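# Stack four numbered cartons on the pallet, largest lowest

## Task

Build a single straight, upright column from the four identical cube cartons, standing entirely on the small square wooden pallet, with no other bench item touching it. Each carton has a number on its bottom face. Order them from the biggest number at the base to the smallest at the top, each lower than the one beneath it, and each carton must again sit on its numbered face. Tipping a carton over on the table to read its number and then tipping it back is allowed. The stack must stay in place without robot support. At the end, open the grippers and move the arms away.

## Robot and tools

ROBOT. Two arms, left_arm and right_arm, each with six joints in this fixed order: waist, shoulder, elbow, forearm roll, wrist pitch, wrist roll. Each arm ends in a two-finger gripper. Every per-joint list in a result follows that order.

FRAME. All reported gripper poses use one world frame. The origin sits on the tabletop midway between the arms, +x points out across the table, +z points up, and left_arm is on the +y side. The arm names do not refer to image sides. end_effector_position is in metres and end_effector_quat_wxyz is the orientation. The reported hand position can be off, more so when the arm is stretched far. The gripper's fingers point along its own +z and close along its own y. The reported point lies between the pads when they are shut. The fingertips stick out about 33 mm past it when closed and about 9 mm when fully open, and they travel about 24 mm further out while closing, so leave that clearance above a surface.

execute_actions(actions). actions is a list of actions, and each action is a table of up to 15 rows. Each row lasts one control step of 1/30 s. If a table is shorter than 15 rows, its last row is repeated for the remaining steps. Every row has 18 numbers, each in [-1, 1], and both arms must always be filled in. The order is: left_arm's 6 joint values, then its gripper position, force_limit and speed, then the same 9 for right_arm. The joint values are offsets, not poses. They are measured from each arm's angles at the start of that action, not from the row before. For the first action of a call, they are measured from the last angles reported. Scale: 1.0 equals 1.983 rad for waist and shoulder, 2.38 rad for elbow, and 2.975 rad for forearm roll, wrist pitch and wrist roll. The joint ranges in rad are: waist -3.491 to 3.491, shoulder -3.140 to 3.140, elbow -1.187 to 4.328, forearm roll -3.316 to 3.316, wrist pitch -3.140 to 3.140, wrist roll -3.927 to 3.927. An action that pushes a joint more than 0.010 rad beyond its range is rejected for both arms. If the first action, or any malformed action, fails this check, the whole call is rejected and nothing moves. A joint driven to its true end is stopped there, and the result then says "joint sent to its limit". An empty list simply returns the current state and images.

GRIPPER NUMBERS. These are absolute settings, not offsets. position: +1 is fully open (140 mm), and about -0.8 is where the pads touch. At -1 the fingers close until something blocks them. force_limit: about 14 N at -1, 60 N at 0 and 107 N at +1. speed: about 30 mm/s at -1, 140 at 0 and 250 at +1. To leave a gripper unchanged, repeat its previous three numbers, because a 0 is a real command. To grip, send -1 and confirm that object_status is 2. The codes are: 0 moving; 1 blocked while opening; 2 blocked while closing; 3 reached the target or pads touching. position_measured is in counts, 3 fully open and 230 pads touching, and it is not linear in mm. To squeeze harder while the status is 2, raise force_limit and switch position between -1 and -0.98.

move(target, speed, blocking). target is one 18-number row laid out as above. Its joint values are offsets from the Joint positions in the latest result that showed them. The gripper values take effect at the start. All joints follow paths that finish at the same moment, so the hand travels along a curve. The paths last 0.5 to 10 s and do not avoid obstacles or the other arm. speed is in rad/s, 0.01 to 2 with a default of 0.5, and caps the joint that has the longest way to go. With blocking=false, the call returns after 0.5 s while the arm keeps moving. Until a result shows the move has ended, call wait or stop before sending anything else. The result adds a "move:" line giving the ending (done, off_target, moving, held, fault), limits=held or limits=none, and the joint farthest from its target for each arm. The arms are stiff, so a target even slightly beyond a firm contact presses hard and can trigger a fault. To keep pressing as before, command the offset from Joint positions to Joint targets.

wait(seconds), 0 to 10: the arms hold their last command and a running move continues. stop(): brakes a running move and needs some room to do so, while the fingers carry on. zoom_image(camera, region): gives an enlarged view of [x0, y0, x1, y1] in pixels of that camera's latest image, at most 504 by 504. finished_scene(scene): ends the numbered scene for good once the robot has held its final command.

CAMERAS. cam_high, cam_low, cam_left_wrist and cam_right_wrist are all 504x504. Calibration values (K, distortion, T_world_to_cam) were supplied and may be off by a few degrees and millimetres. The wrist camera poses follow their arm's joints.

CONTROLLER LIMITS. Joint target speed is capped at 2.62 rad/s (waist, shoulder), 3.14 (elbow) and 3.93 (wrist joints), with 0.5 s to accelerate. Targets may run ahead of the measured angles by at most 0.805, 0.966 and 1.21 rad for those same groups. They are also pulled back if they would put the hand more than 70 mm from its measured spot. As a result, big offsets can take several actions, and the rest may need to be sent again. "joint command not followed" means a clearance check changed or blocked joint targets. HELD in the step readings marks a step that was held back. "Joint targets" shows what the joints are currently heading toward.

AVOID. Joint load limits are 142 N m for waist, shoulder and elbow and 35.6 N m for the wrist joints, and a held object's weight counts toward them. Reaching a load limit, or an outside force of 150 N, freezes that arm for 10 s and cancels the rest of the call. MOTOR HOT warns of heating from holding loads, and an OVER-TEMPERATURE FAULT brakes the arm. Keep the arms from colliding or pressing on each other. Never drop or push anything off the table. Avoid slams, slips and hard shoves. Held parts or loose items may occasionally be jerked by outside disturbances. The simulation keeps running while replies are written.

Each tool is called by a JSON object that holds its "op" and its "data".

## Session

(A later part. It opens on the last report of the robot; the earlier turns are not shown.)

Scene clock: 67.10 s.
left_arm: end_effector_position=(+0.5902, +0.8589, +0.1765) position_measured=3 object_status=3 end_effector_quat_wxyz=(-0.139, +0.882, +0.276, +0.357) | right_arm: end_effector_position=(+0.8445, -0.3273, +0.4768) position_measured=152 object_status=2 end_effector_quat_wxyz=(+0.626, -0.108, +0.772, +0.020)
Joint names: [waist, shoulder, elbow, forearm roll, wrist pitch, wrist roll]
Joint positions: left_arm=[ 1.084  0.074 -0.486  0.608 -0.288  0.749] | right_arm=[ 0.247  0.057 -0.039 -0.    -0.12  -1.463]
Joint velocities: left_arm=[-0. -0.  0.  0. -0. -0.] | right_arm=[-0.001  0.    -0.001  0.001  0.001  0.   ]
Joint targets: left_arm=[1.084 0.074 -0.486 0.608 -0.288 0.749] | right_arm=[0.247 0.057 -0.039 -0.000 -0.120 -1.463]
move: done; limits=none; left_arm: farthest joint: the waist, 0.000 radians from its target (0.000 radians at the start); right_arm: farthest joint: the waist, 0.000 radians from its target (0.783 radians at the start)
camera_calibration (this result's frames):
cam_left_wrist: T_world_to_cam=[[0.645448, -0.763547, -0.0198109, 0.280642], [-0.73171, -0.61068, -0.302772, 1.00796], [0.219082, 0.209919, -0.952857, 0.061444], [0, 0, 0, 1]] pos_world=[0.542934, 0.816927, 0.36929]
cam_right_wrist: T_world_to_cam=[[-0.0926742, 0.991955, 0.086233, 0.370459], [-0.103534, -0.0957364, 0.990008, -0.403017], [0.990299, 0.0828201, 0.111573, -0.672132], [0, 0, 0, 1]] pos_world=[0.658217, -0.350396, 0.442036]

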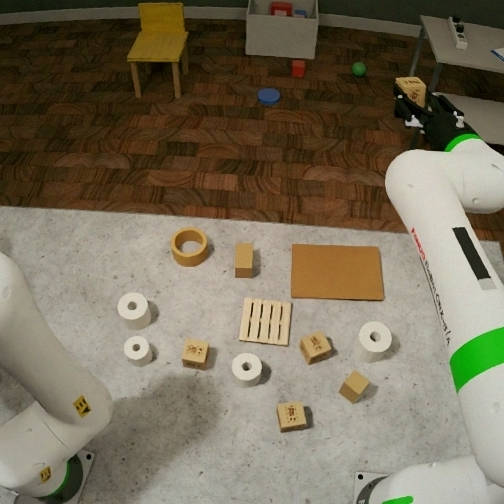

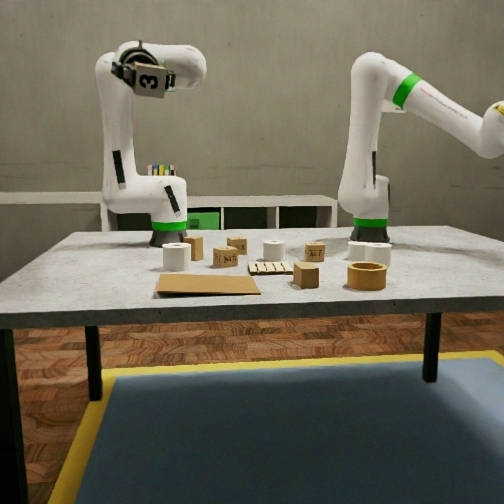

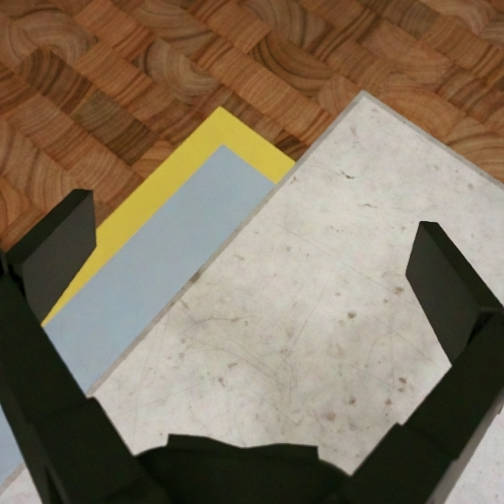

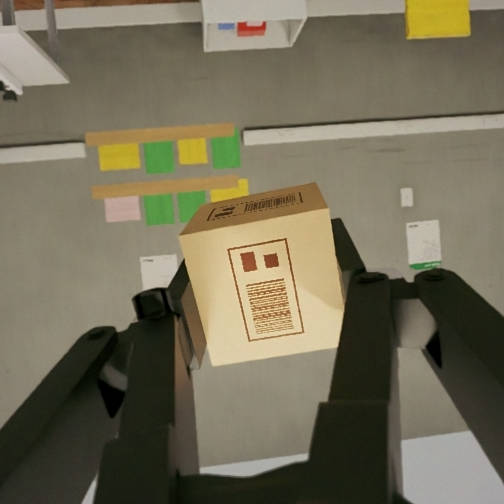

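{"op": "move", "data": {"target": [0,0,0,0,0,0,1,0,0,0.395,0.328,0.364,0,-0.528,0,-1,0,0], "speed": 1.5}}

{"op": "move", "data": {"target": [0,0,0,0,0,0,1,0,0,0,0,-0.148,0,0.1185,0,-1,0,0], "speed": 0.4}}

{"op": "move", "data": {"target": [0,0,0,0,0,0,1,0,0,0,0,0,0,0,0,0.25,0,-0.3]}}

{"op": "move", "data": {"target": [0,0,0,0,0,0,1,0,0,0,0,0.12,0,-0.096,0,0.25,0,0], "speed": 0.8}}

Scene clock: 69.97 s.
left_arm: end_effector_position=(+0.5902, +0.8589, +0.1765) position_measured=3 object_status=3 end_effector_quat_wxyz=(-0.139, +0.882, +0.276, +0.357) | right_arm: end_effector_position=(+0.5414, +0.1553, +0.1916) position_measured=152 object_status=2 end_effector_quat_wxyz=(-0.000, -0.507, +0.862, +0.000)
Joint names: [waist, shoulder, elbow, forearm roll, wrist pitch, wrist roll]
Joint positions: left_arm=[ 1.084  0.074 -0.486  0.608 -0.288  0.749] | right_arm=[ 1.03   0.707  0.827 -0.    -1.691 -1.463]
Joint velocities: left_arm=[-0.001 -0.002 -0.001 -0.    -0.    -0.001] | right_arm=[ 0.001  0.001  0.001  0.001 -0.001 -0.   ]
Joint targets: left_arm=[1.084 0.074 -0.486 0.608 -0.288 0.749] | right_arm=[1.030 0.707 0.827 -0.000 -1.691 -1.463]
move: done; limits=none; left_arm: farthest joint: the waist, 0.000 radians from its target (0.000 radians at the start); right_arm: farthest joint: the waist, 0.000 radians from its target (0.784 radians at the start)
camera_calibration (this result's frames):
cam_left_wrist: T_world_to_cam=[[0.645448, -0.763547, -0.0198111, 0.280642], [-0.73171, -0.61068, -0.302772, 1.00796], [0.219082, 0.209919, -0.952857, 0.0614441], [0, 0, 0, 1]] pos_world=[0.542934, 0.816927, 0.36929]
cam_right_wrist: T_world_to_cam=[[-0.752276, 0.656396, -0.0567819, 0.324845], [0.607017, 0.724024, 0.327597, -0.490936], [0.256145, 0.211976, -0.94311, 0.199426], [0, 0, 0, 1]] pos_world=[0.491298, 0.0999482, 0.367356]

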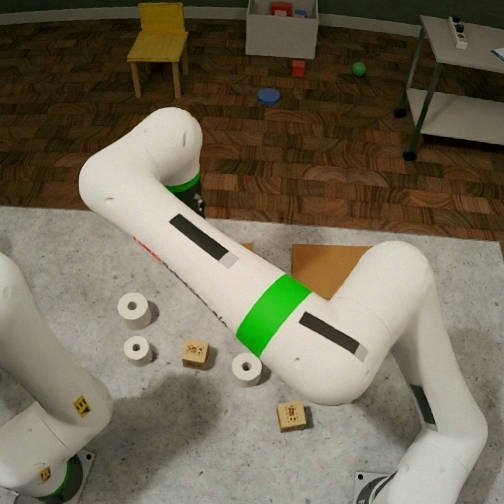

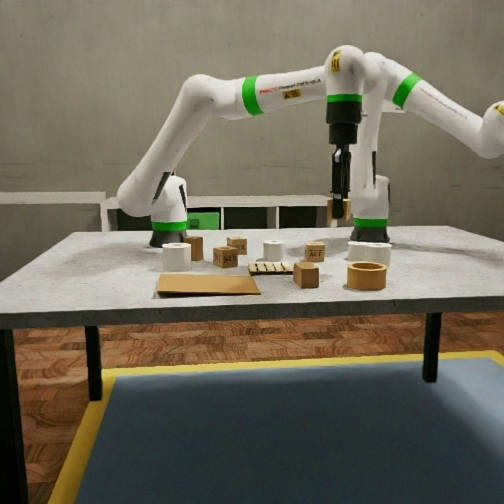

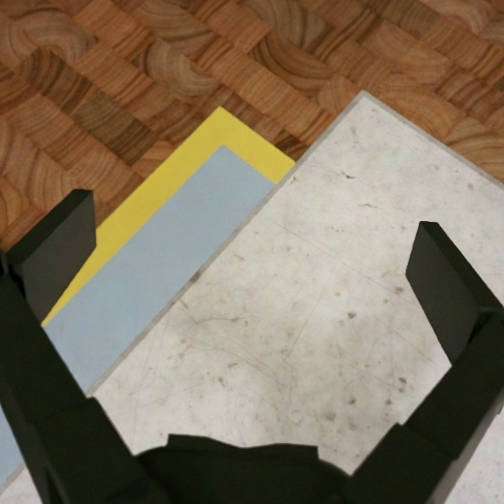

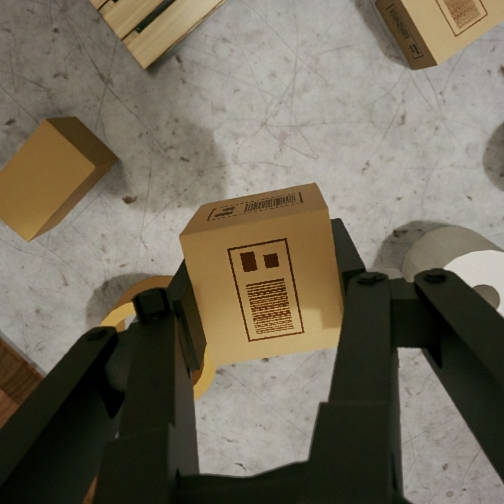

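Scene clock: 71.33 s.
left_arm: end_effector_position=(+0.5902, +0.8589, +0.1765) position_measured=3 object_status=3 end_effector_quat_wxyz=(-0.139, +0.882, +0.276, +0.357) | right_arm: end_effector_position=(+0.5366, +0.1486, +0.0412) position_measured=152 object_status=2 end_effector_quat_wxyz=(-0.000, -0.507, +0.862, +0.000)
Joint names: [waist, shoulder, elbow, forearm roll, wrist pitch, wrist roll]
Joint positions: left_arm=[ 1.084  0.074 -0.486  0.608 -0.288  0.749] | right_arm=[ 1.03   0.707  0.475 -0.    -1.339 -1.463]
Joint velocities: left_arm=[ 0.002  0.     0.001  0.    -0.     0.001] | right_arm=[-0.     0.001 -0.001  0.     0.001 -0.   ]
Joint targets: left_arm=[1.084 0.074 -0.486 0.608 -0.288 0.749] | right_arm=[1.030 0.707 0.475 -0.000 -1.339 -1.463]
move: done; limits=none; left_arm: farthest joint: the waist, 0.000 radians from its target (0.000 radians at the start); right_arm: farthest joint: the elbow, 0.001 radians from its target (0.353 radians at the start)
camera_calibration (this result's frames):
cam_left_wrist: T_world_to_cam=[[0.645448, -0.763547, -0.019811, 0.280642], [-0.73171, -0.61068, -0.302772, 1.00796], [0.219082, 0.20992, -0.952857, 0.061444], [0, 0, 0, 1]] pos_world=[0.542934, 0.816927, 0.36929]
cam_right_wrist: T_world_to_cam=[[-0.752215, 0.656469, -0.0567591, 0.317081], [0.607019, 0.723901, 0.327866, -0.433817], [0.256322, 0.212172, -0.943018, 0.0601016], [0, 0, 0, 1]] pos_world=[0.486443, 0.0931346, 0.216908]

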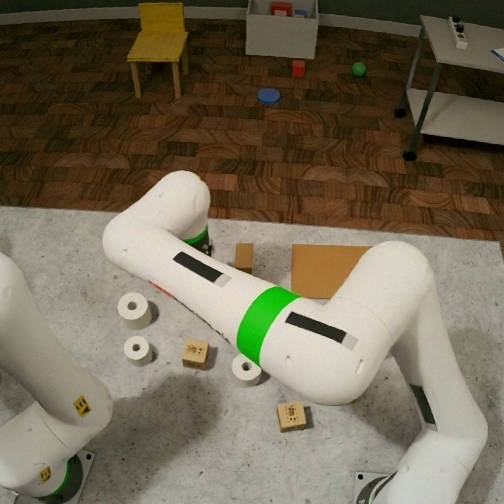

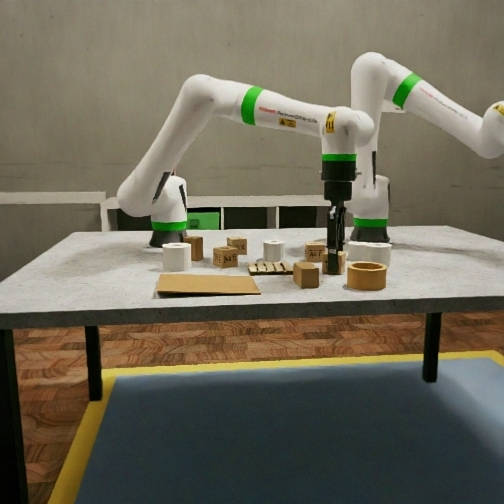

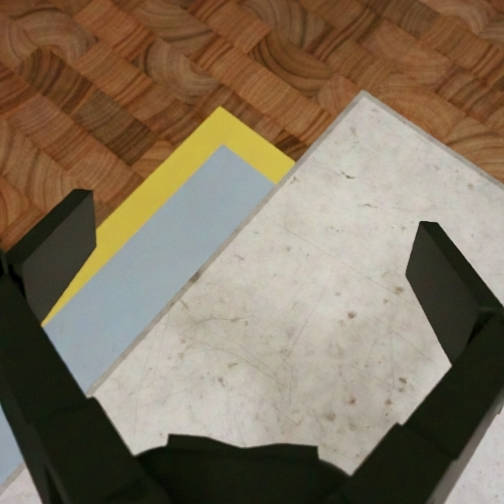

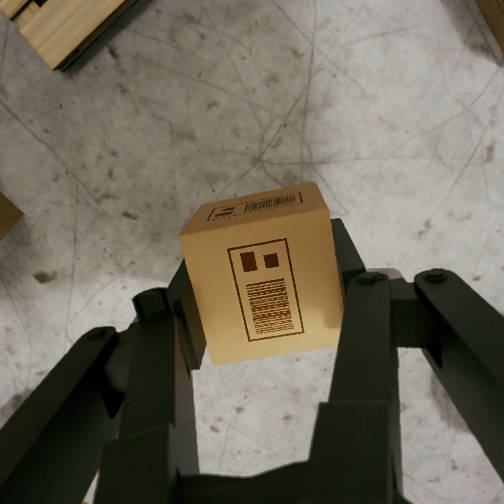

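Scene clock: 71.90 s.
left_arm: end_effector_position=(+0.5902, +0.8589, +0.1765) position_measured=3 object_status=3 end_effector_quat_wxyz=(-0.139, +0.882, +0.276, +0.357) | right_arm: end_effector_position=(+0.5366, +0.1486, +0.0412) position_measured=98 object_status=3 end_effector_quat_wxyz=(-0.000, -0.507, +0.862, +0.000)
Joint names: [waist, shoulder, elbow, forearm roll, wrist pitch, wrist roll]
Joint positions: left_arm=[ 1.084  0.074 -0.486  0.608 -0.288  0.749] | right_arm=[ 1.03   0.707  0.475 -0.    -1.339 -1.463]
Joint velocities: left_arm=[-0.001  0.001  0.001 -0.001 -0.     0.001] | right_arm=[-0.001 -0.    -0.    -0.001  0.    -0.   ]
Joint targets: left_arm=[1.084 0.074 -0.486 0.608 -0.288 0.749] | right_arm=[1.030 0.707 0.475 -0.000 -1.339 -1.463]
move: done; limits=none; left_arm: farthest joint: the waist, 0.000 radians from its target (0.000 radians at the start); right_arm: farthest joint: the waist, 0.000 radians from its target (0.000 radians at the start)
camera_calibration (this result's frames):
cam_left_wrist: T_world_to_cam=[[0.645448, -0.763547, -0.0198109, 0.280642], [-0.73171, -0.61068, -0.302772, 1.00796], [0.219082, 0.209919, -0.952857, 0.0614441], [0, 0, 0, 1]] pos_world=[0.542934, 0.816927, 0.36929]
cam_right_wrist: T_world_to_cam=[[-0.752215, 0.656468, -0.0567597, 0.317081], [0.60702, 0.723902, 0.327859, -0.433808], [0.256318, 0.212167, -0.94302, 0.0600935], [0, 0, 0, 1]] pos_world=[0.486441, 0.093131, 0.216895]

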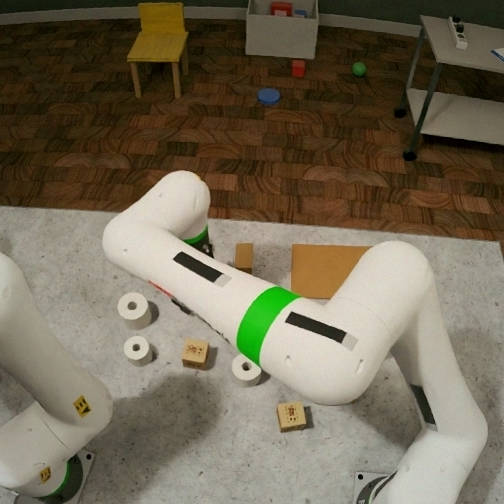

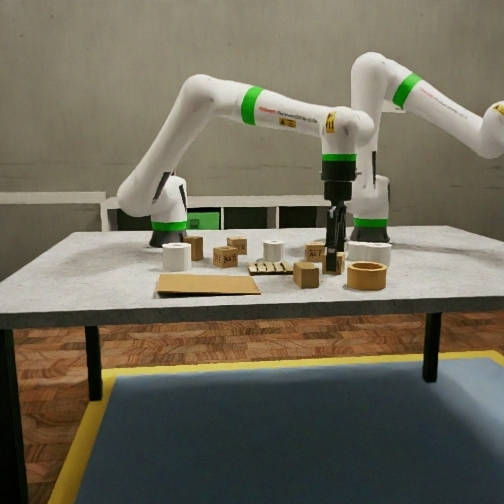

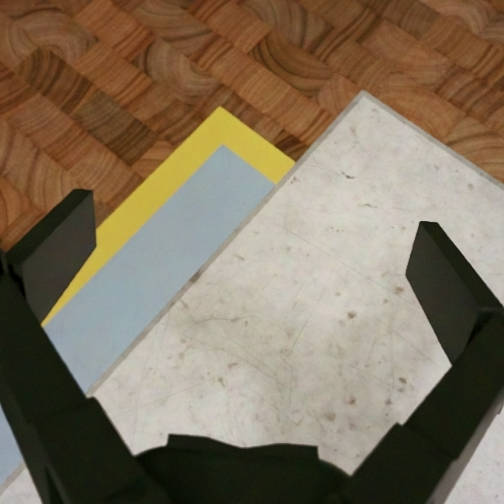

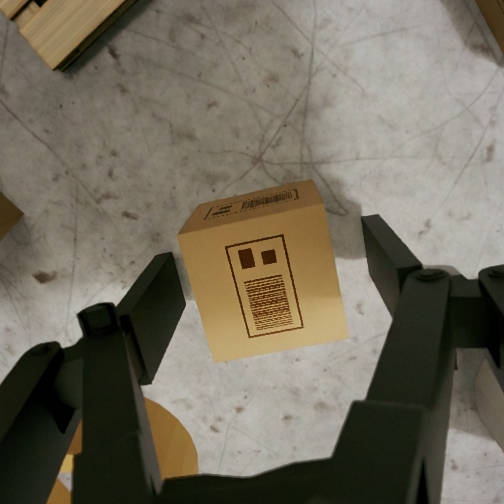

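Scene clock: 72.83 s.
left_arm: end_effector_position=(+0.5902, +0.8589, +0.1765) position_measured=3 object_status=3 end_effector_quat_wxyz=(-0.139, +0.882, +0.276, +0.357) | right_arm: end_effector_position=(+0.5429, +0.1575, +0.1631) position_measured=98 object_status=3 end_effector_quat_wxyz=(-0.000, -0.507, +0.862, +0.000)
Joint names: [waist, shoulder, elbow, forearm roll, wrist pitch, wrist roll]
Joint positions: left_arm=[ 1.084  0.074 -0.486  0.608 -0.288  0.749] | right_arm=[ 1.03   0.707  0.761 -0.    -1.624 -1.463]
Joint velocities: left_arm=[ 0.    -0.002 -0.     0.     0.    -0.003] | right_arm=[-0.001 -0.     0.002 -0.    -0.001 -0.   ]
Joint targets: left_arm=[1.084 0.074 -0.486 0.608 -0.288 0.749] | right_arm=[1.030 0.707 0.761 -0.000 -1.624 -1.463]
move: done; limits=none; left_arm: farthest joint: the waist, 0.000 radians from its target (0.000 radians at the start); right_arm: farthest joint: the waist, 0.000 radians from its target (0.000 radians at the start)
camera_calibration (this result's frames):
cam_left_wrist: T_world_to_cam=[[0.645448, -0.763547, -0.019811, 0.280642], [-0.73171, -0.61068, -0.302772, 1.00796], [0.219082, 0.20992, -0.952857, 0.0614439], [0, 0, 0, 1]] pos_world=[0.542934, 0.816927, 0.36929]
cam_right_wrist: T_world_to_cam=[[-0.75227, 0.656405, -0.056755, 0.322937], [0.606967, 0.723958, 0.327835, -0.484007], [0.256281, 0.212172, -0.943029, 0.171517], [0, 0, 0, 1]] pos_world=[0.492756, 0.102032, 0.338749]

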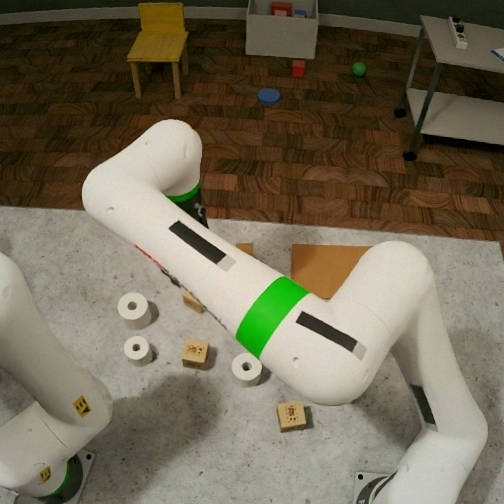

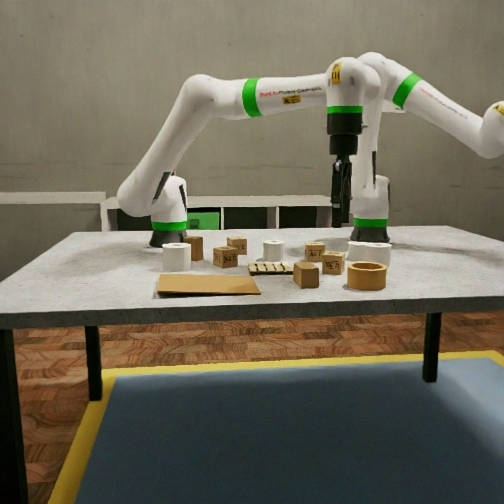

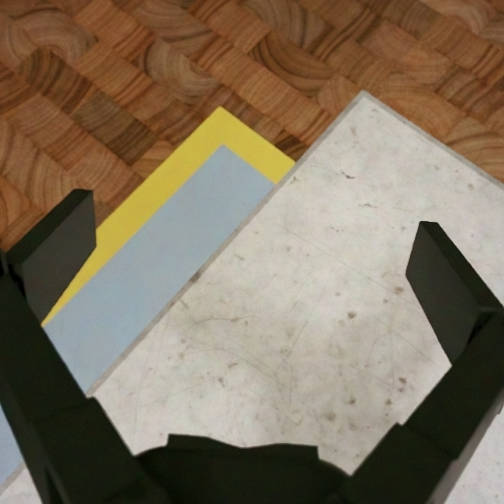

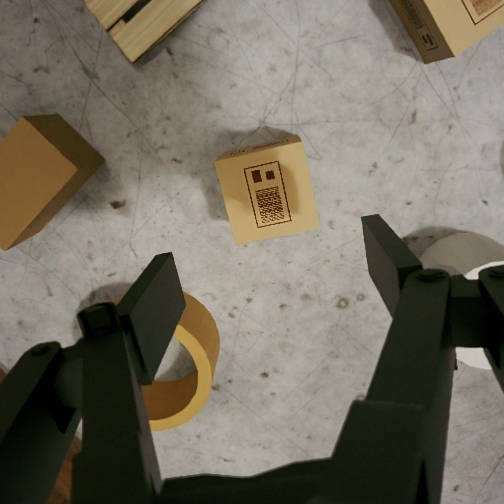

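{"op": "move", "data": {"target": [0,0,0,0,0,0,1,0,0,-0.1019,-0.3293,-0.3765,0,0.0817,0.397,0.4,0,0], "speed": 1.2}}

{"op": "move", "data": {"target": [0,0,0,0,0,0,1,0,0,0,0,-0.1218,0,0.0975,0,0.4,0,0], "speed": 0.4}}

{"op": "move", "data": {"target": [0,0,0,0,0,0,1,0,0,0,0,0,0,0,0,-1,0,0]}}

{"op": "move", "data": {"target": [0,0,0,0,0,0,1,0,0,0,0,0.15,0,-0.12,0,-1,0,0], "speed": 0.8}}

{"op": "move", "data": {"target": [0,0,0,0,0,0,1,0,0,-0.294,0,0.012,0,0.446,-0.427,-1,0,0], "speed": 1.5}}

{"op": "zoom_image", "data": {"camera": "cam_low", "region": [90,30,210,126]}}

Scene clock: 75.30 s.
left_arm: end_effector_position=(+0.5902, +0.8589, +0.1765) position_measured=3 object_status=3 end_effector_quat_wxyz=(-0.139, +0.882, +0.276, +0.357) | right_arm: end_effector_position=(+0.4479, -0.1262, +0.1568) position_measured=78 object_status=3 end_effector_quat_wxyz=(-0.000, +0.852, -0.523, -0.000)
Joint names: [waist, shoulder, elbow, forearm roll, wrist pitch, wrist roll]
Joint positions: left_arm=[ 1.084  0.074 -0.486  0.608 -0.288  0.749] | right_arm=[ 0.828  0.054 -0.135 -0.    -1.381 -0.282]
Joint velocities: left_arm=[-0.     0.    -0.001  0.    -0.     0.001] | right_arm=[ 0.    -0.001 -0.001  0.    -0.     0.001]
Joint targets: left_arm=[1.084 0.074 -0.486 0.608 -0.288 0.749] | right_arm=[0.828 0.054 -0.135 -0.000 -1.381 -0.282]
move: done; limits=none; left_arm: farthest joint: the waist, 0.000 radians from its target (0.000 radians at the start); right_arm: farthest joint: the waist, 0.000 radians from its target (0.202 radians at the start)
camera_calibration (this result's frames):
cam_left_wrist: T_world_to_cam=[[0.645448, -0.763547, -0.0198108, 0.280642], [-0.73171, -0.61068, -0.302772, 1.00796], [0.219082, 0.209919, -0.952857, 0.0614442], [0, 0, 0, 1]] pos_world=[0.542934, 0.816927, 0.36929]
cam_right_wrist: T_world_to_cam=[[-0.964462, -0.257987, -0.0570608, 0.417037], [-0.26217, 0.907529, 0.328114, 0.193467], [-0.0328649, 0.331413, -0.942913, 0.394726], [0, 0, 0, 1]] pos_world=[0.46591, -0.198804, 0.332509]

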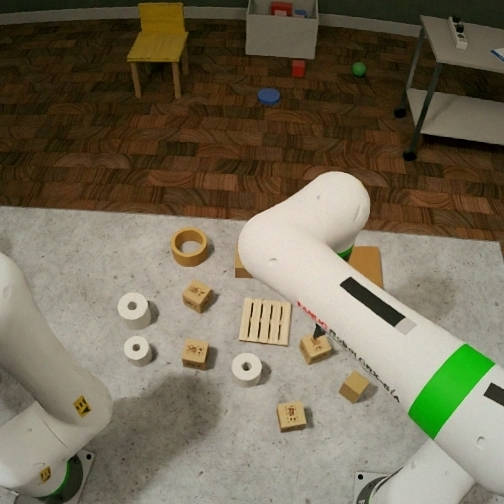

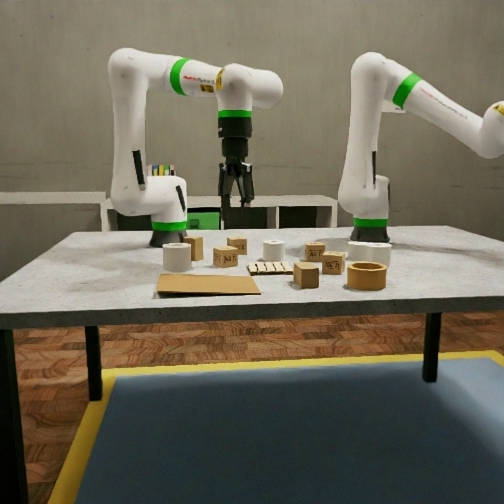

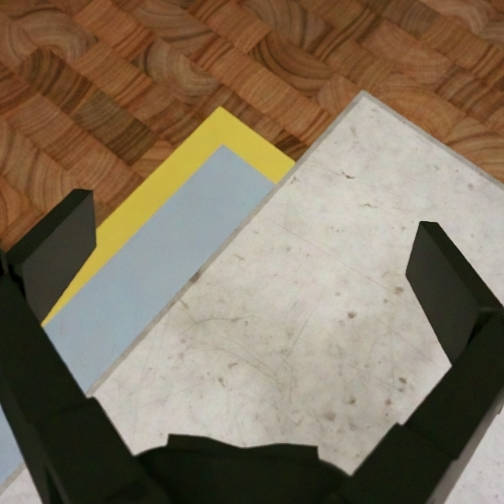

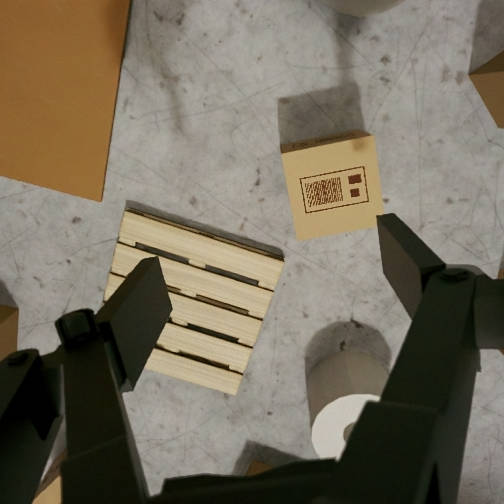

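Scene clock: 76.53 s.
left_arm: end_effector_position=(+0.5902, +0.8589, +0.1765) position_measured=3 object_status=3 end_effector_quat_wxyz=(-0.139, +0.882, +0.276, +0.357) | right_arm: end_effector_position=(+0.4182, -0.1540, +0.0396) position_measured=78 object_status=3 end_effector_quat_wxyz=(-0.000, +0.852, -0.523, -0.000)
Joint names: [waist, shoulder, elbow, forearm roll, wrist pitch, wrist roll]
Joint positions: left_arm=[ 1.084  0.074 -0.486  0.608 -0.288  0.749] | right_arm=[ 0.828  0.054 -0.425 -0.    -1.091 -0.282]
Joint velocities: left_arm=[-0.    -0.002  0.001 -0.001  0.    -0.   ] | right_arm=[ 0.001 -0.    -0.001  0.     0.001 -0.   ]
Joint targets: left_arm=[1.084 0.074 -0.486 0.608 -0.288 0.749] | right_arm=[0.828 0.054 -0.425 -0.000 -1.091 -0.282]
move: done; limits=none; left_arm: farthest joint: the waist, 0.000 radians from its target (0.000 radians at the start); right_arm: farthest joint: the waist, 0.000 radians from its target (0.000 radians at the start)
camera_calibration (this result's frames):
cam_left_wrist: T_world_to_cam=[[0.645448, -0.763547, -0.0198111, 0.280642], [-0.73171, -0.61068, -0.302772, 1.00796], [0.219082, 0.209919, -0.952857, 0.0614441], [0, 0, 0, 1]] pos_world=[0.542934, 0.816927, 0.36929]
cam_right_wrist: T_world_to_cam=[[-0.964469, -0.25792, -0.0572512, 0.374539], [-0.262168, 0.907506, 0.328177, 0.249395], [-0.0326875, 0.331526, -0.94288, 0.292311], [0, 0, 0, 1]] pos_world=[0.436169, -0.226635, 0.215211]

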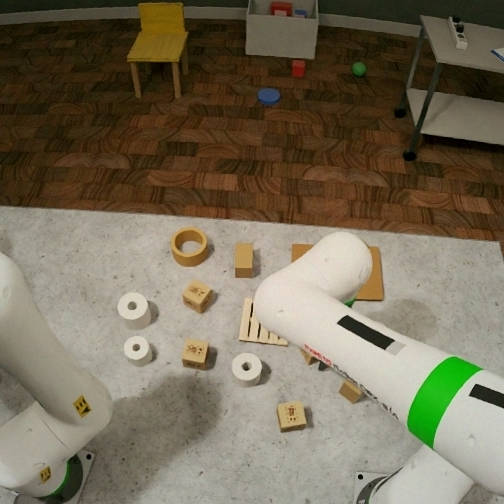

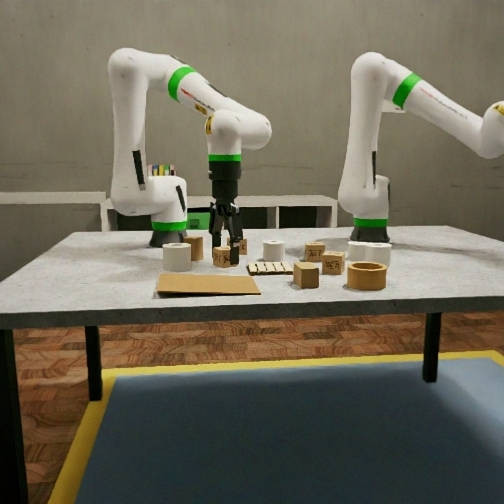

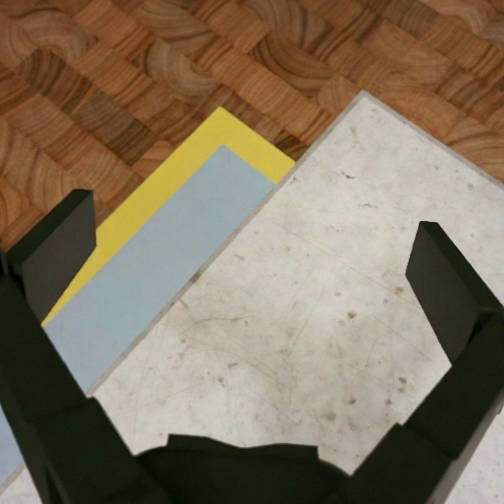

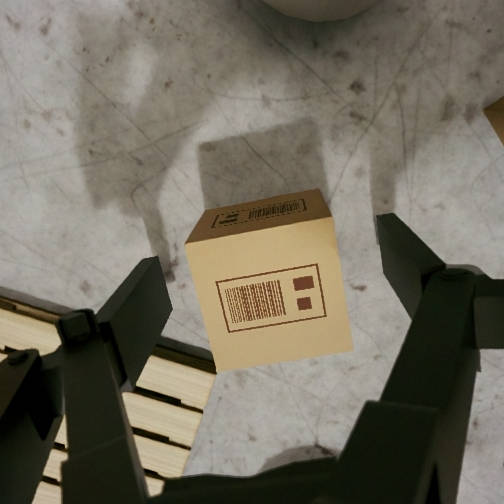

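Scene clock: 77.10 s.
left_arm: end_effector_position=(+0.5902, +0.8589, +0.1765) position_measured=3 object_status=3 end_effector_quat_wxyz=(-0.139, +0.882, +0.276, +0.357) | right_arm: end_effector_position=(+0.4182, -0.1540, +0.0395) position_measured=152 object_status=2 end_effector_quat_wxyz=(-0.000, +0.852, -0.523, -0.000)
Joint names: [waist, shoulder, elbow, forearm roll, wrist pitch, wrist roll]
Joint positions: left_arm=[ 1.084  0.074 -0.486  0.608 -0.288  0.749] | right_arm=[ 0.828  0.054 -0.425 -0.    -1.091 -0.282]
Joint velocities: left_arm=[ 0.001 -0.001  0.001 -0.001 -0.     0.   ] | right_arm=[-0. -0. -0.  0.  0.  0.]
Joint targets: left_arm=[1.084 0.074 -0.486 0.608 -0.288 0.749] | right_arm=[0.828 0.054 -0.425 -0.000 -1.091 -0.282]
move: done; limits=none; left_arm: farthest joint: the waist, 0.000 radians from its target (0.000 radians at the start); right_arm: farthest joint: the waist, 0.000 radians from its target (0.000 radians at the start)
camera_calibration (this result's frames):
cam_left_wrist: T_world_to_cam=[[0.645448, -0.763547, -0.0198112, 0.280643], [-0.73171, -0.61068, -0.302772, 1.00796], [0.219082, 0.20992, -0.952857, 0.061444], [0, 0, 0, 1]] pos_world=[0.542934, 0.816927, 0.36929]
cam_right_wrist: T_world_to_cam=[[-0.964469, -0.25792, -0.0572494, 0.374533], [-0.262167, 0.907507, 0.328176, 0.249401], [-0.0326889, 0.331525, -0.94288, 0.2923], [0, 0, 0, 1]] pos_world=[0.436165, -0.226638, 0.215199]

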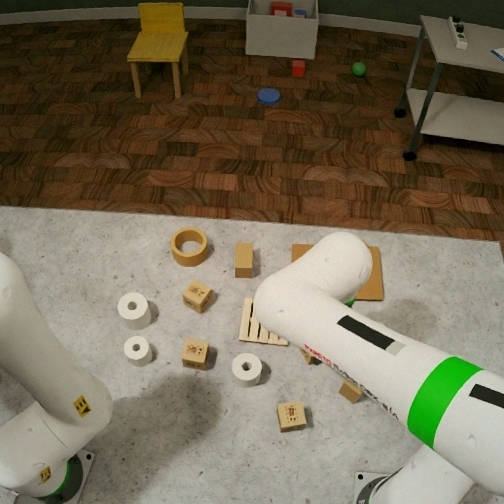

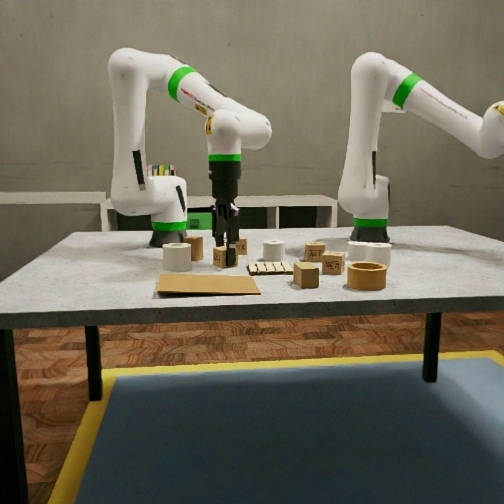

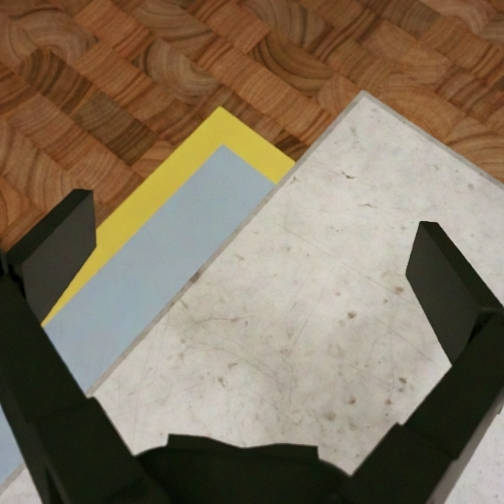

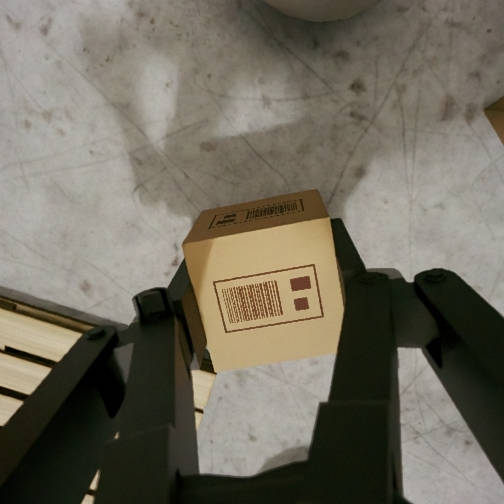

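Scene clock: 78.13 s.
left_arm: end_effector_position=(+0.5902, +0.8589, +0.1765) position_measured=3 object_status=3 end_effector_quat_wxyz=(-0.139, +0.882, +0.276, +0.357) | right_arm: end_effector_position=(+0.4512, -0.1231, +0.1853) position_measured=152 object_status=2 end_effector_quat_wxyz=(-0.000, +0.852, -0.523, -0.000)
Joint names: [waist, shoulder, elbow, forearm roll, wrist pitch, wrist roll]
Joint positions: left_arm=[ 1.084  0.074 -0.486  0.608 -0.288  0.749] | right_arm=[ 0.828  0.054 -0.068 -0.    -1.448 -0.282]
Joint velocities: left_arm=[-0.     0.002  0.     0.    -0.     0.001] | right_arm=[-0.001  0.     0.002 -0.001 -0.001 -0.   ]
Joint targets: left_arm=[1.084 0.074 -0.486 0.608 -0.288 0.749] | right_arm=[0.828 0.054 -0.068 -0.000 -1.448 -0.282]
move: done; limits=none; left_arm: farthest joint: the waist, 0.000 radians from its target (0.000 radians at the start); right_arm: farthest joint: the waist, 0.000 radians from its target (0.000 radians at the start)
camera_calibration (this result's frames):
cam_left_wrist: T_world_to_cam=[[0.645448, -0.763547, -0.0198109, 0.280642], [-0.73171, -0.61068, -0.302772, 1.00796], [0.219082, 0.209919, -0.952857, 0.0614442], [0, 0, 0, 1]] pos_world=[0.542934, 0.816927, 0.36929]
cam_right_wrist: T_world_to_cam=[[-0.964448, -0.258017, -0.0571597, 0.422667], [-0.262229, 0.907493, 0.328165, 0.1822], [-0.0328003, 0.331487, -0.942889, 0.420612], [0, 0, 0, 1]] pos_world=[0.469215, -0.195717, 0.360958]

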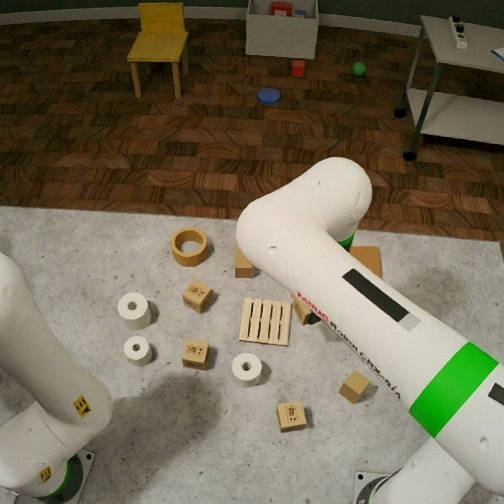

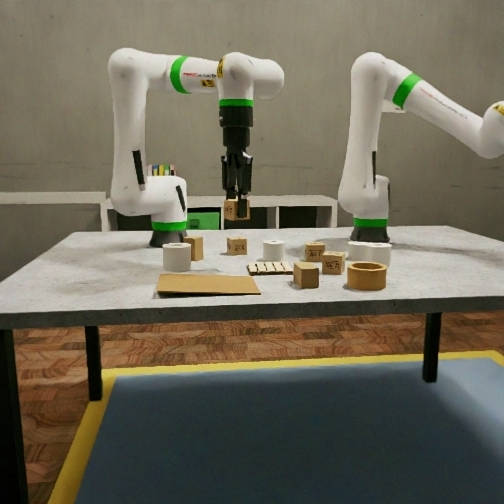

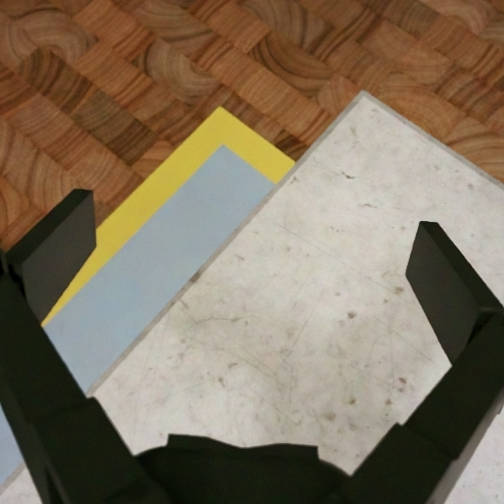

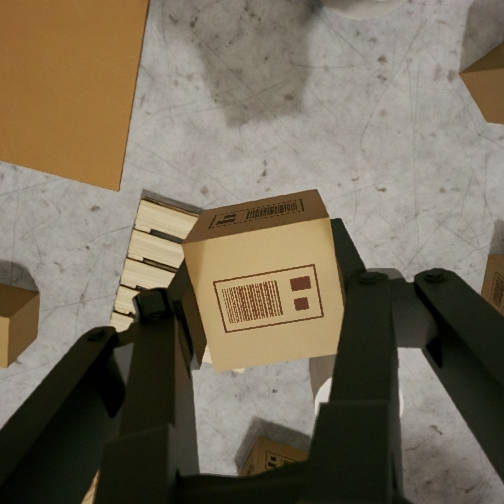

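Scene clock: 80.20 s.
left_arm: end_effector_position=(+0.5902, +0.8589, +0.1765) position_measured=3 object_status=3 end_effector_quat_wxyz=(-0.139, +0.882, +0.276, +0.357) | right_arm: end_effector_position=(+0.8436, -0.3289, +0.4779) position_measured=152 object_status=2 end_effector_quat_wxyz=(+0.625, -0.073, +0.776, +0.047)
Joint names: [waist, shoulder, elbow, forearm roll, wrist pitch, wrist roll]
Joint positions: left_arm=[ 1.084  0.074 -0.486  0.608 -0.288  0.749] | right_arm=[ 0.245  0.054 -0.04  -0.    -0.121 -1.552]
Joint velocities: left_arm=[ 0.    -0.     0.    -0.    -0.    -0.001] | right_arm=[-0.001 -0.     0.     0.     0.001 -0.001]
Joint targets: left_arm=[1.084 0.074 -0.486 0.608 -0.288 0.749] | right_arm=[0.245 0.054 -0.040 -0.000 -0.121 -1.552]
move: done; limits=none; left_arm: farthest joint: the waist, 0.000 radians from its target (0.000 radians at the start); right_arm: farthest joint: the wrist roll, 0.001 radians from its target (1.271 radians at the start)
camera_calibration (this result's frames):
cam_left_wrist: T_world_to_cam=[[0.645448, -0.763547, -0.019811, 0.280642], [-0.73171, -0.61068, -0.302772, 1.00796], [0.219082, 0.20992, -0.952857, 0.0614439], [0, 0, 0, 1]] pos_world=[0.542934, 0.816927, 0.36929]
cam_right_wrist: T_world_to_cam=[[-0.0702778, 0.982523, 0.172365, 0.308693], [-0.0927191, -0.178478, 0.979566, -0.43568], [0.993209, 0.0528603, 0.103642, -0.67978], [0, 0, 0, 1]] pos_world=[0.656462, -0.345124, 0.444023]

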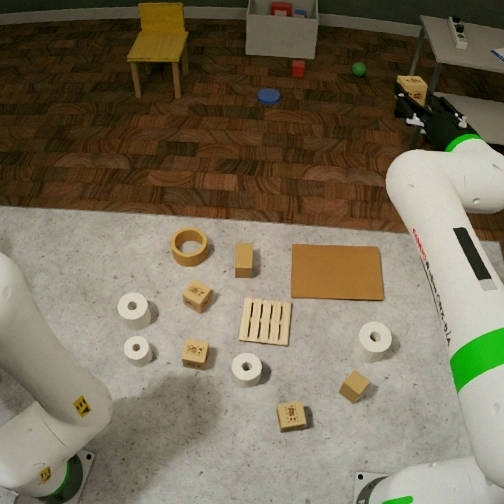

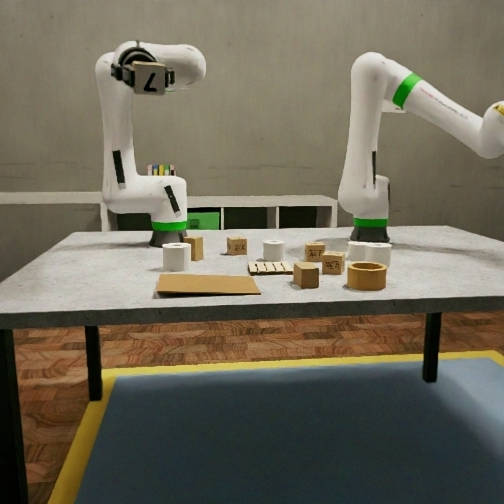

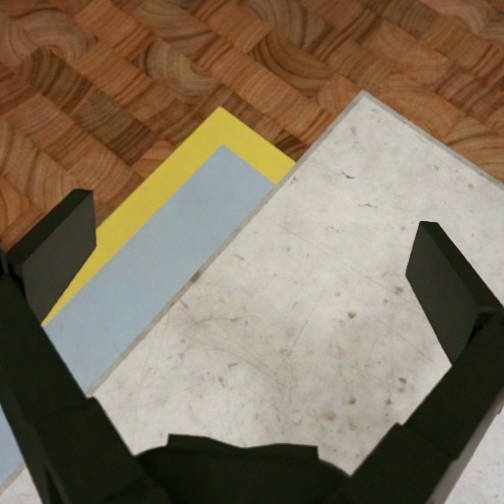

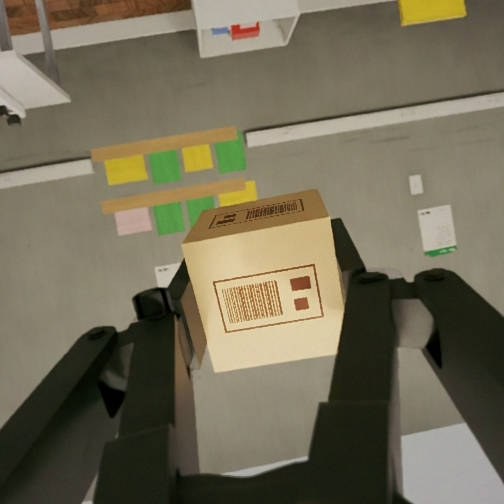

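Region (90, 30, 210, 126) of cam_low's 504x504 image, scaled by 4.200, with more detail than that image has; it fills the top 403 rows of this view, and the rest is white.

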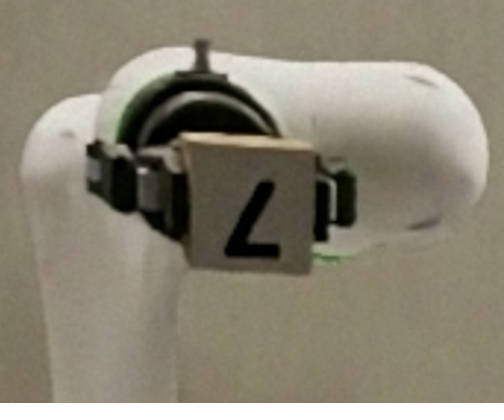

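{"op": "move", "data": {"target": [0,0,0,0,0,0,1,0,0,0.3351,0.1098,0.0385,0,-0.4133,0.2237,-1,0,0], "speed": 1.5}}

Scene clock: 82.70 s.
left_arm: end_effector_position=(+0.5902, +0.8589, +0.1765) position_measured=3 object_status=3 end_effector_quat_wxyz=(-0.139, +0.882, +0.276, +0.357) | right_arm: end_effector_position=(+0.4868, -0.0302, +0.1295) position_measured=152 object_status=2 end_effector_quat_wxyz=(-0.000, +0.688, -0.726, -0.000)
Joint names: [waist, shoulder, elbow, forearm roll, wrist pitch, wrist roll]
Joint positions: left_arm=[ 1.084  0.074 -0.486  0.608 -0.288  0.749] | right_arm=[ 0.909  0.272  0.052 -0.    -1.351 -0.886]
Joint velocities: left_arm=[-0.     0.001 -0.001 -0.001 -0.    -0.002] | right_arm=[ 0.002 -0.001  0.     0.    -0.001  0.001]
Joint targets: left_arm=[1.084 0.074 -0.486 0.608 -0.288 0.749] | right_arm=[0.910 0.272 0.052 -0.000 -1.351 -0.886]
move: done; limits=none; left_arm: farthest joint: the waist, 0.000 radians from its target (0.000 radians at the start); right_arm: farthest joint: the waist, 0.000 radians from its target (0.665 radians at the start)
camera_calibration (this result's frames):
cam_left_wrist: T_world_to_cam=[[0.645448, -0.763547, -0.0198111, 0.280642], [-0.73171, -0.61068, -0.302772, 1.00796], [0.219082, 0.20992, -0.952857, 0.061444], [0, 0, 0, 1]] pos_world=[0.542934, 0.816927, 0.36929]
cam_right_wrist: T_world_to_cam=[[-0.964338, 0.258505, -0.0568158, 0.493286], [0.226527, 0.917129, 0.327963, -0.112122], [0.136887, 0.303397, -0.94298, 0.254932], [0, 0, 0, 1]] pos_world=[0.466196, -0.102032, 0.305194]

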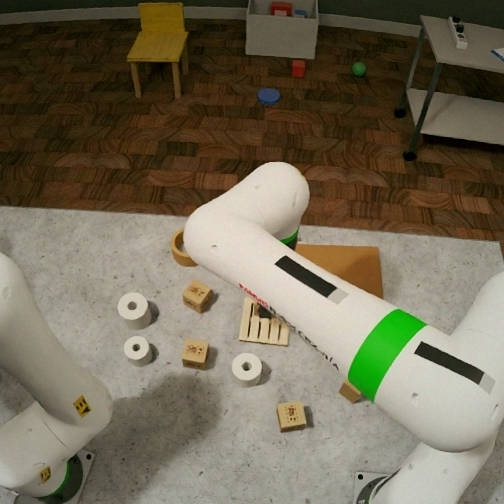

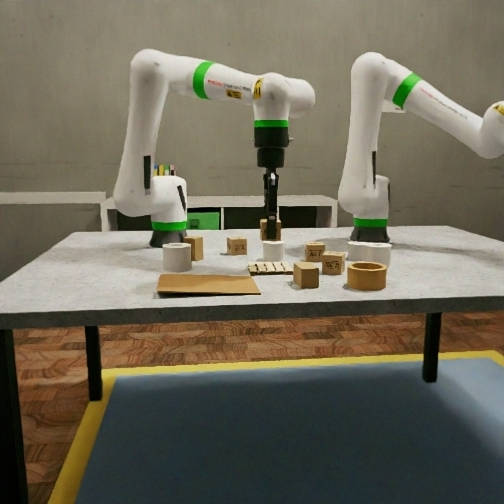

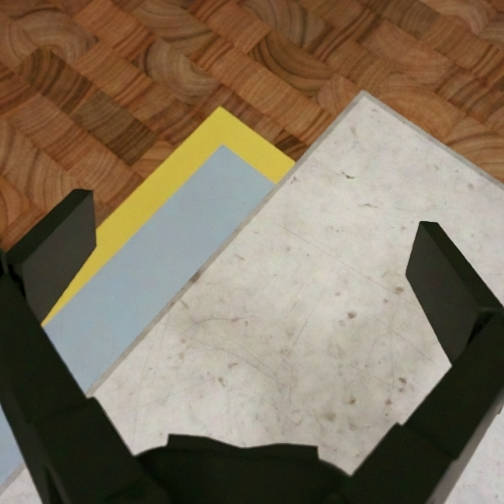

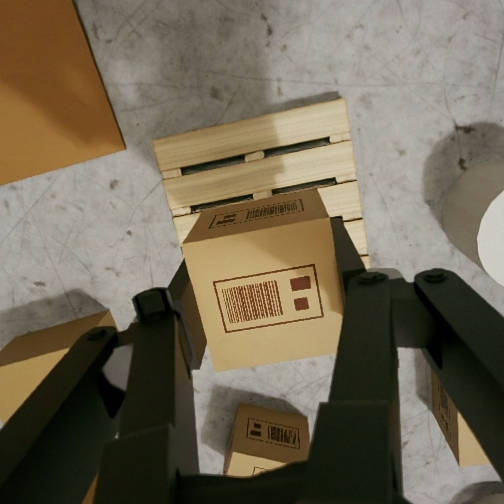

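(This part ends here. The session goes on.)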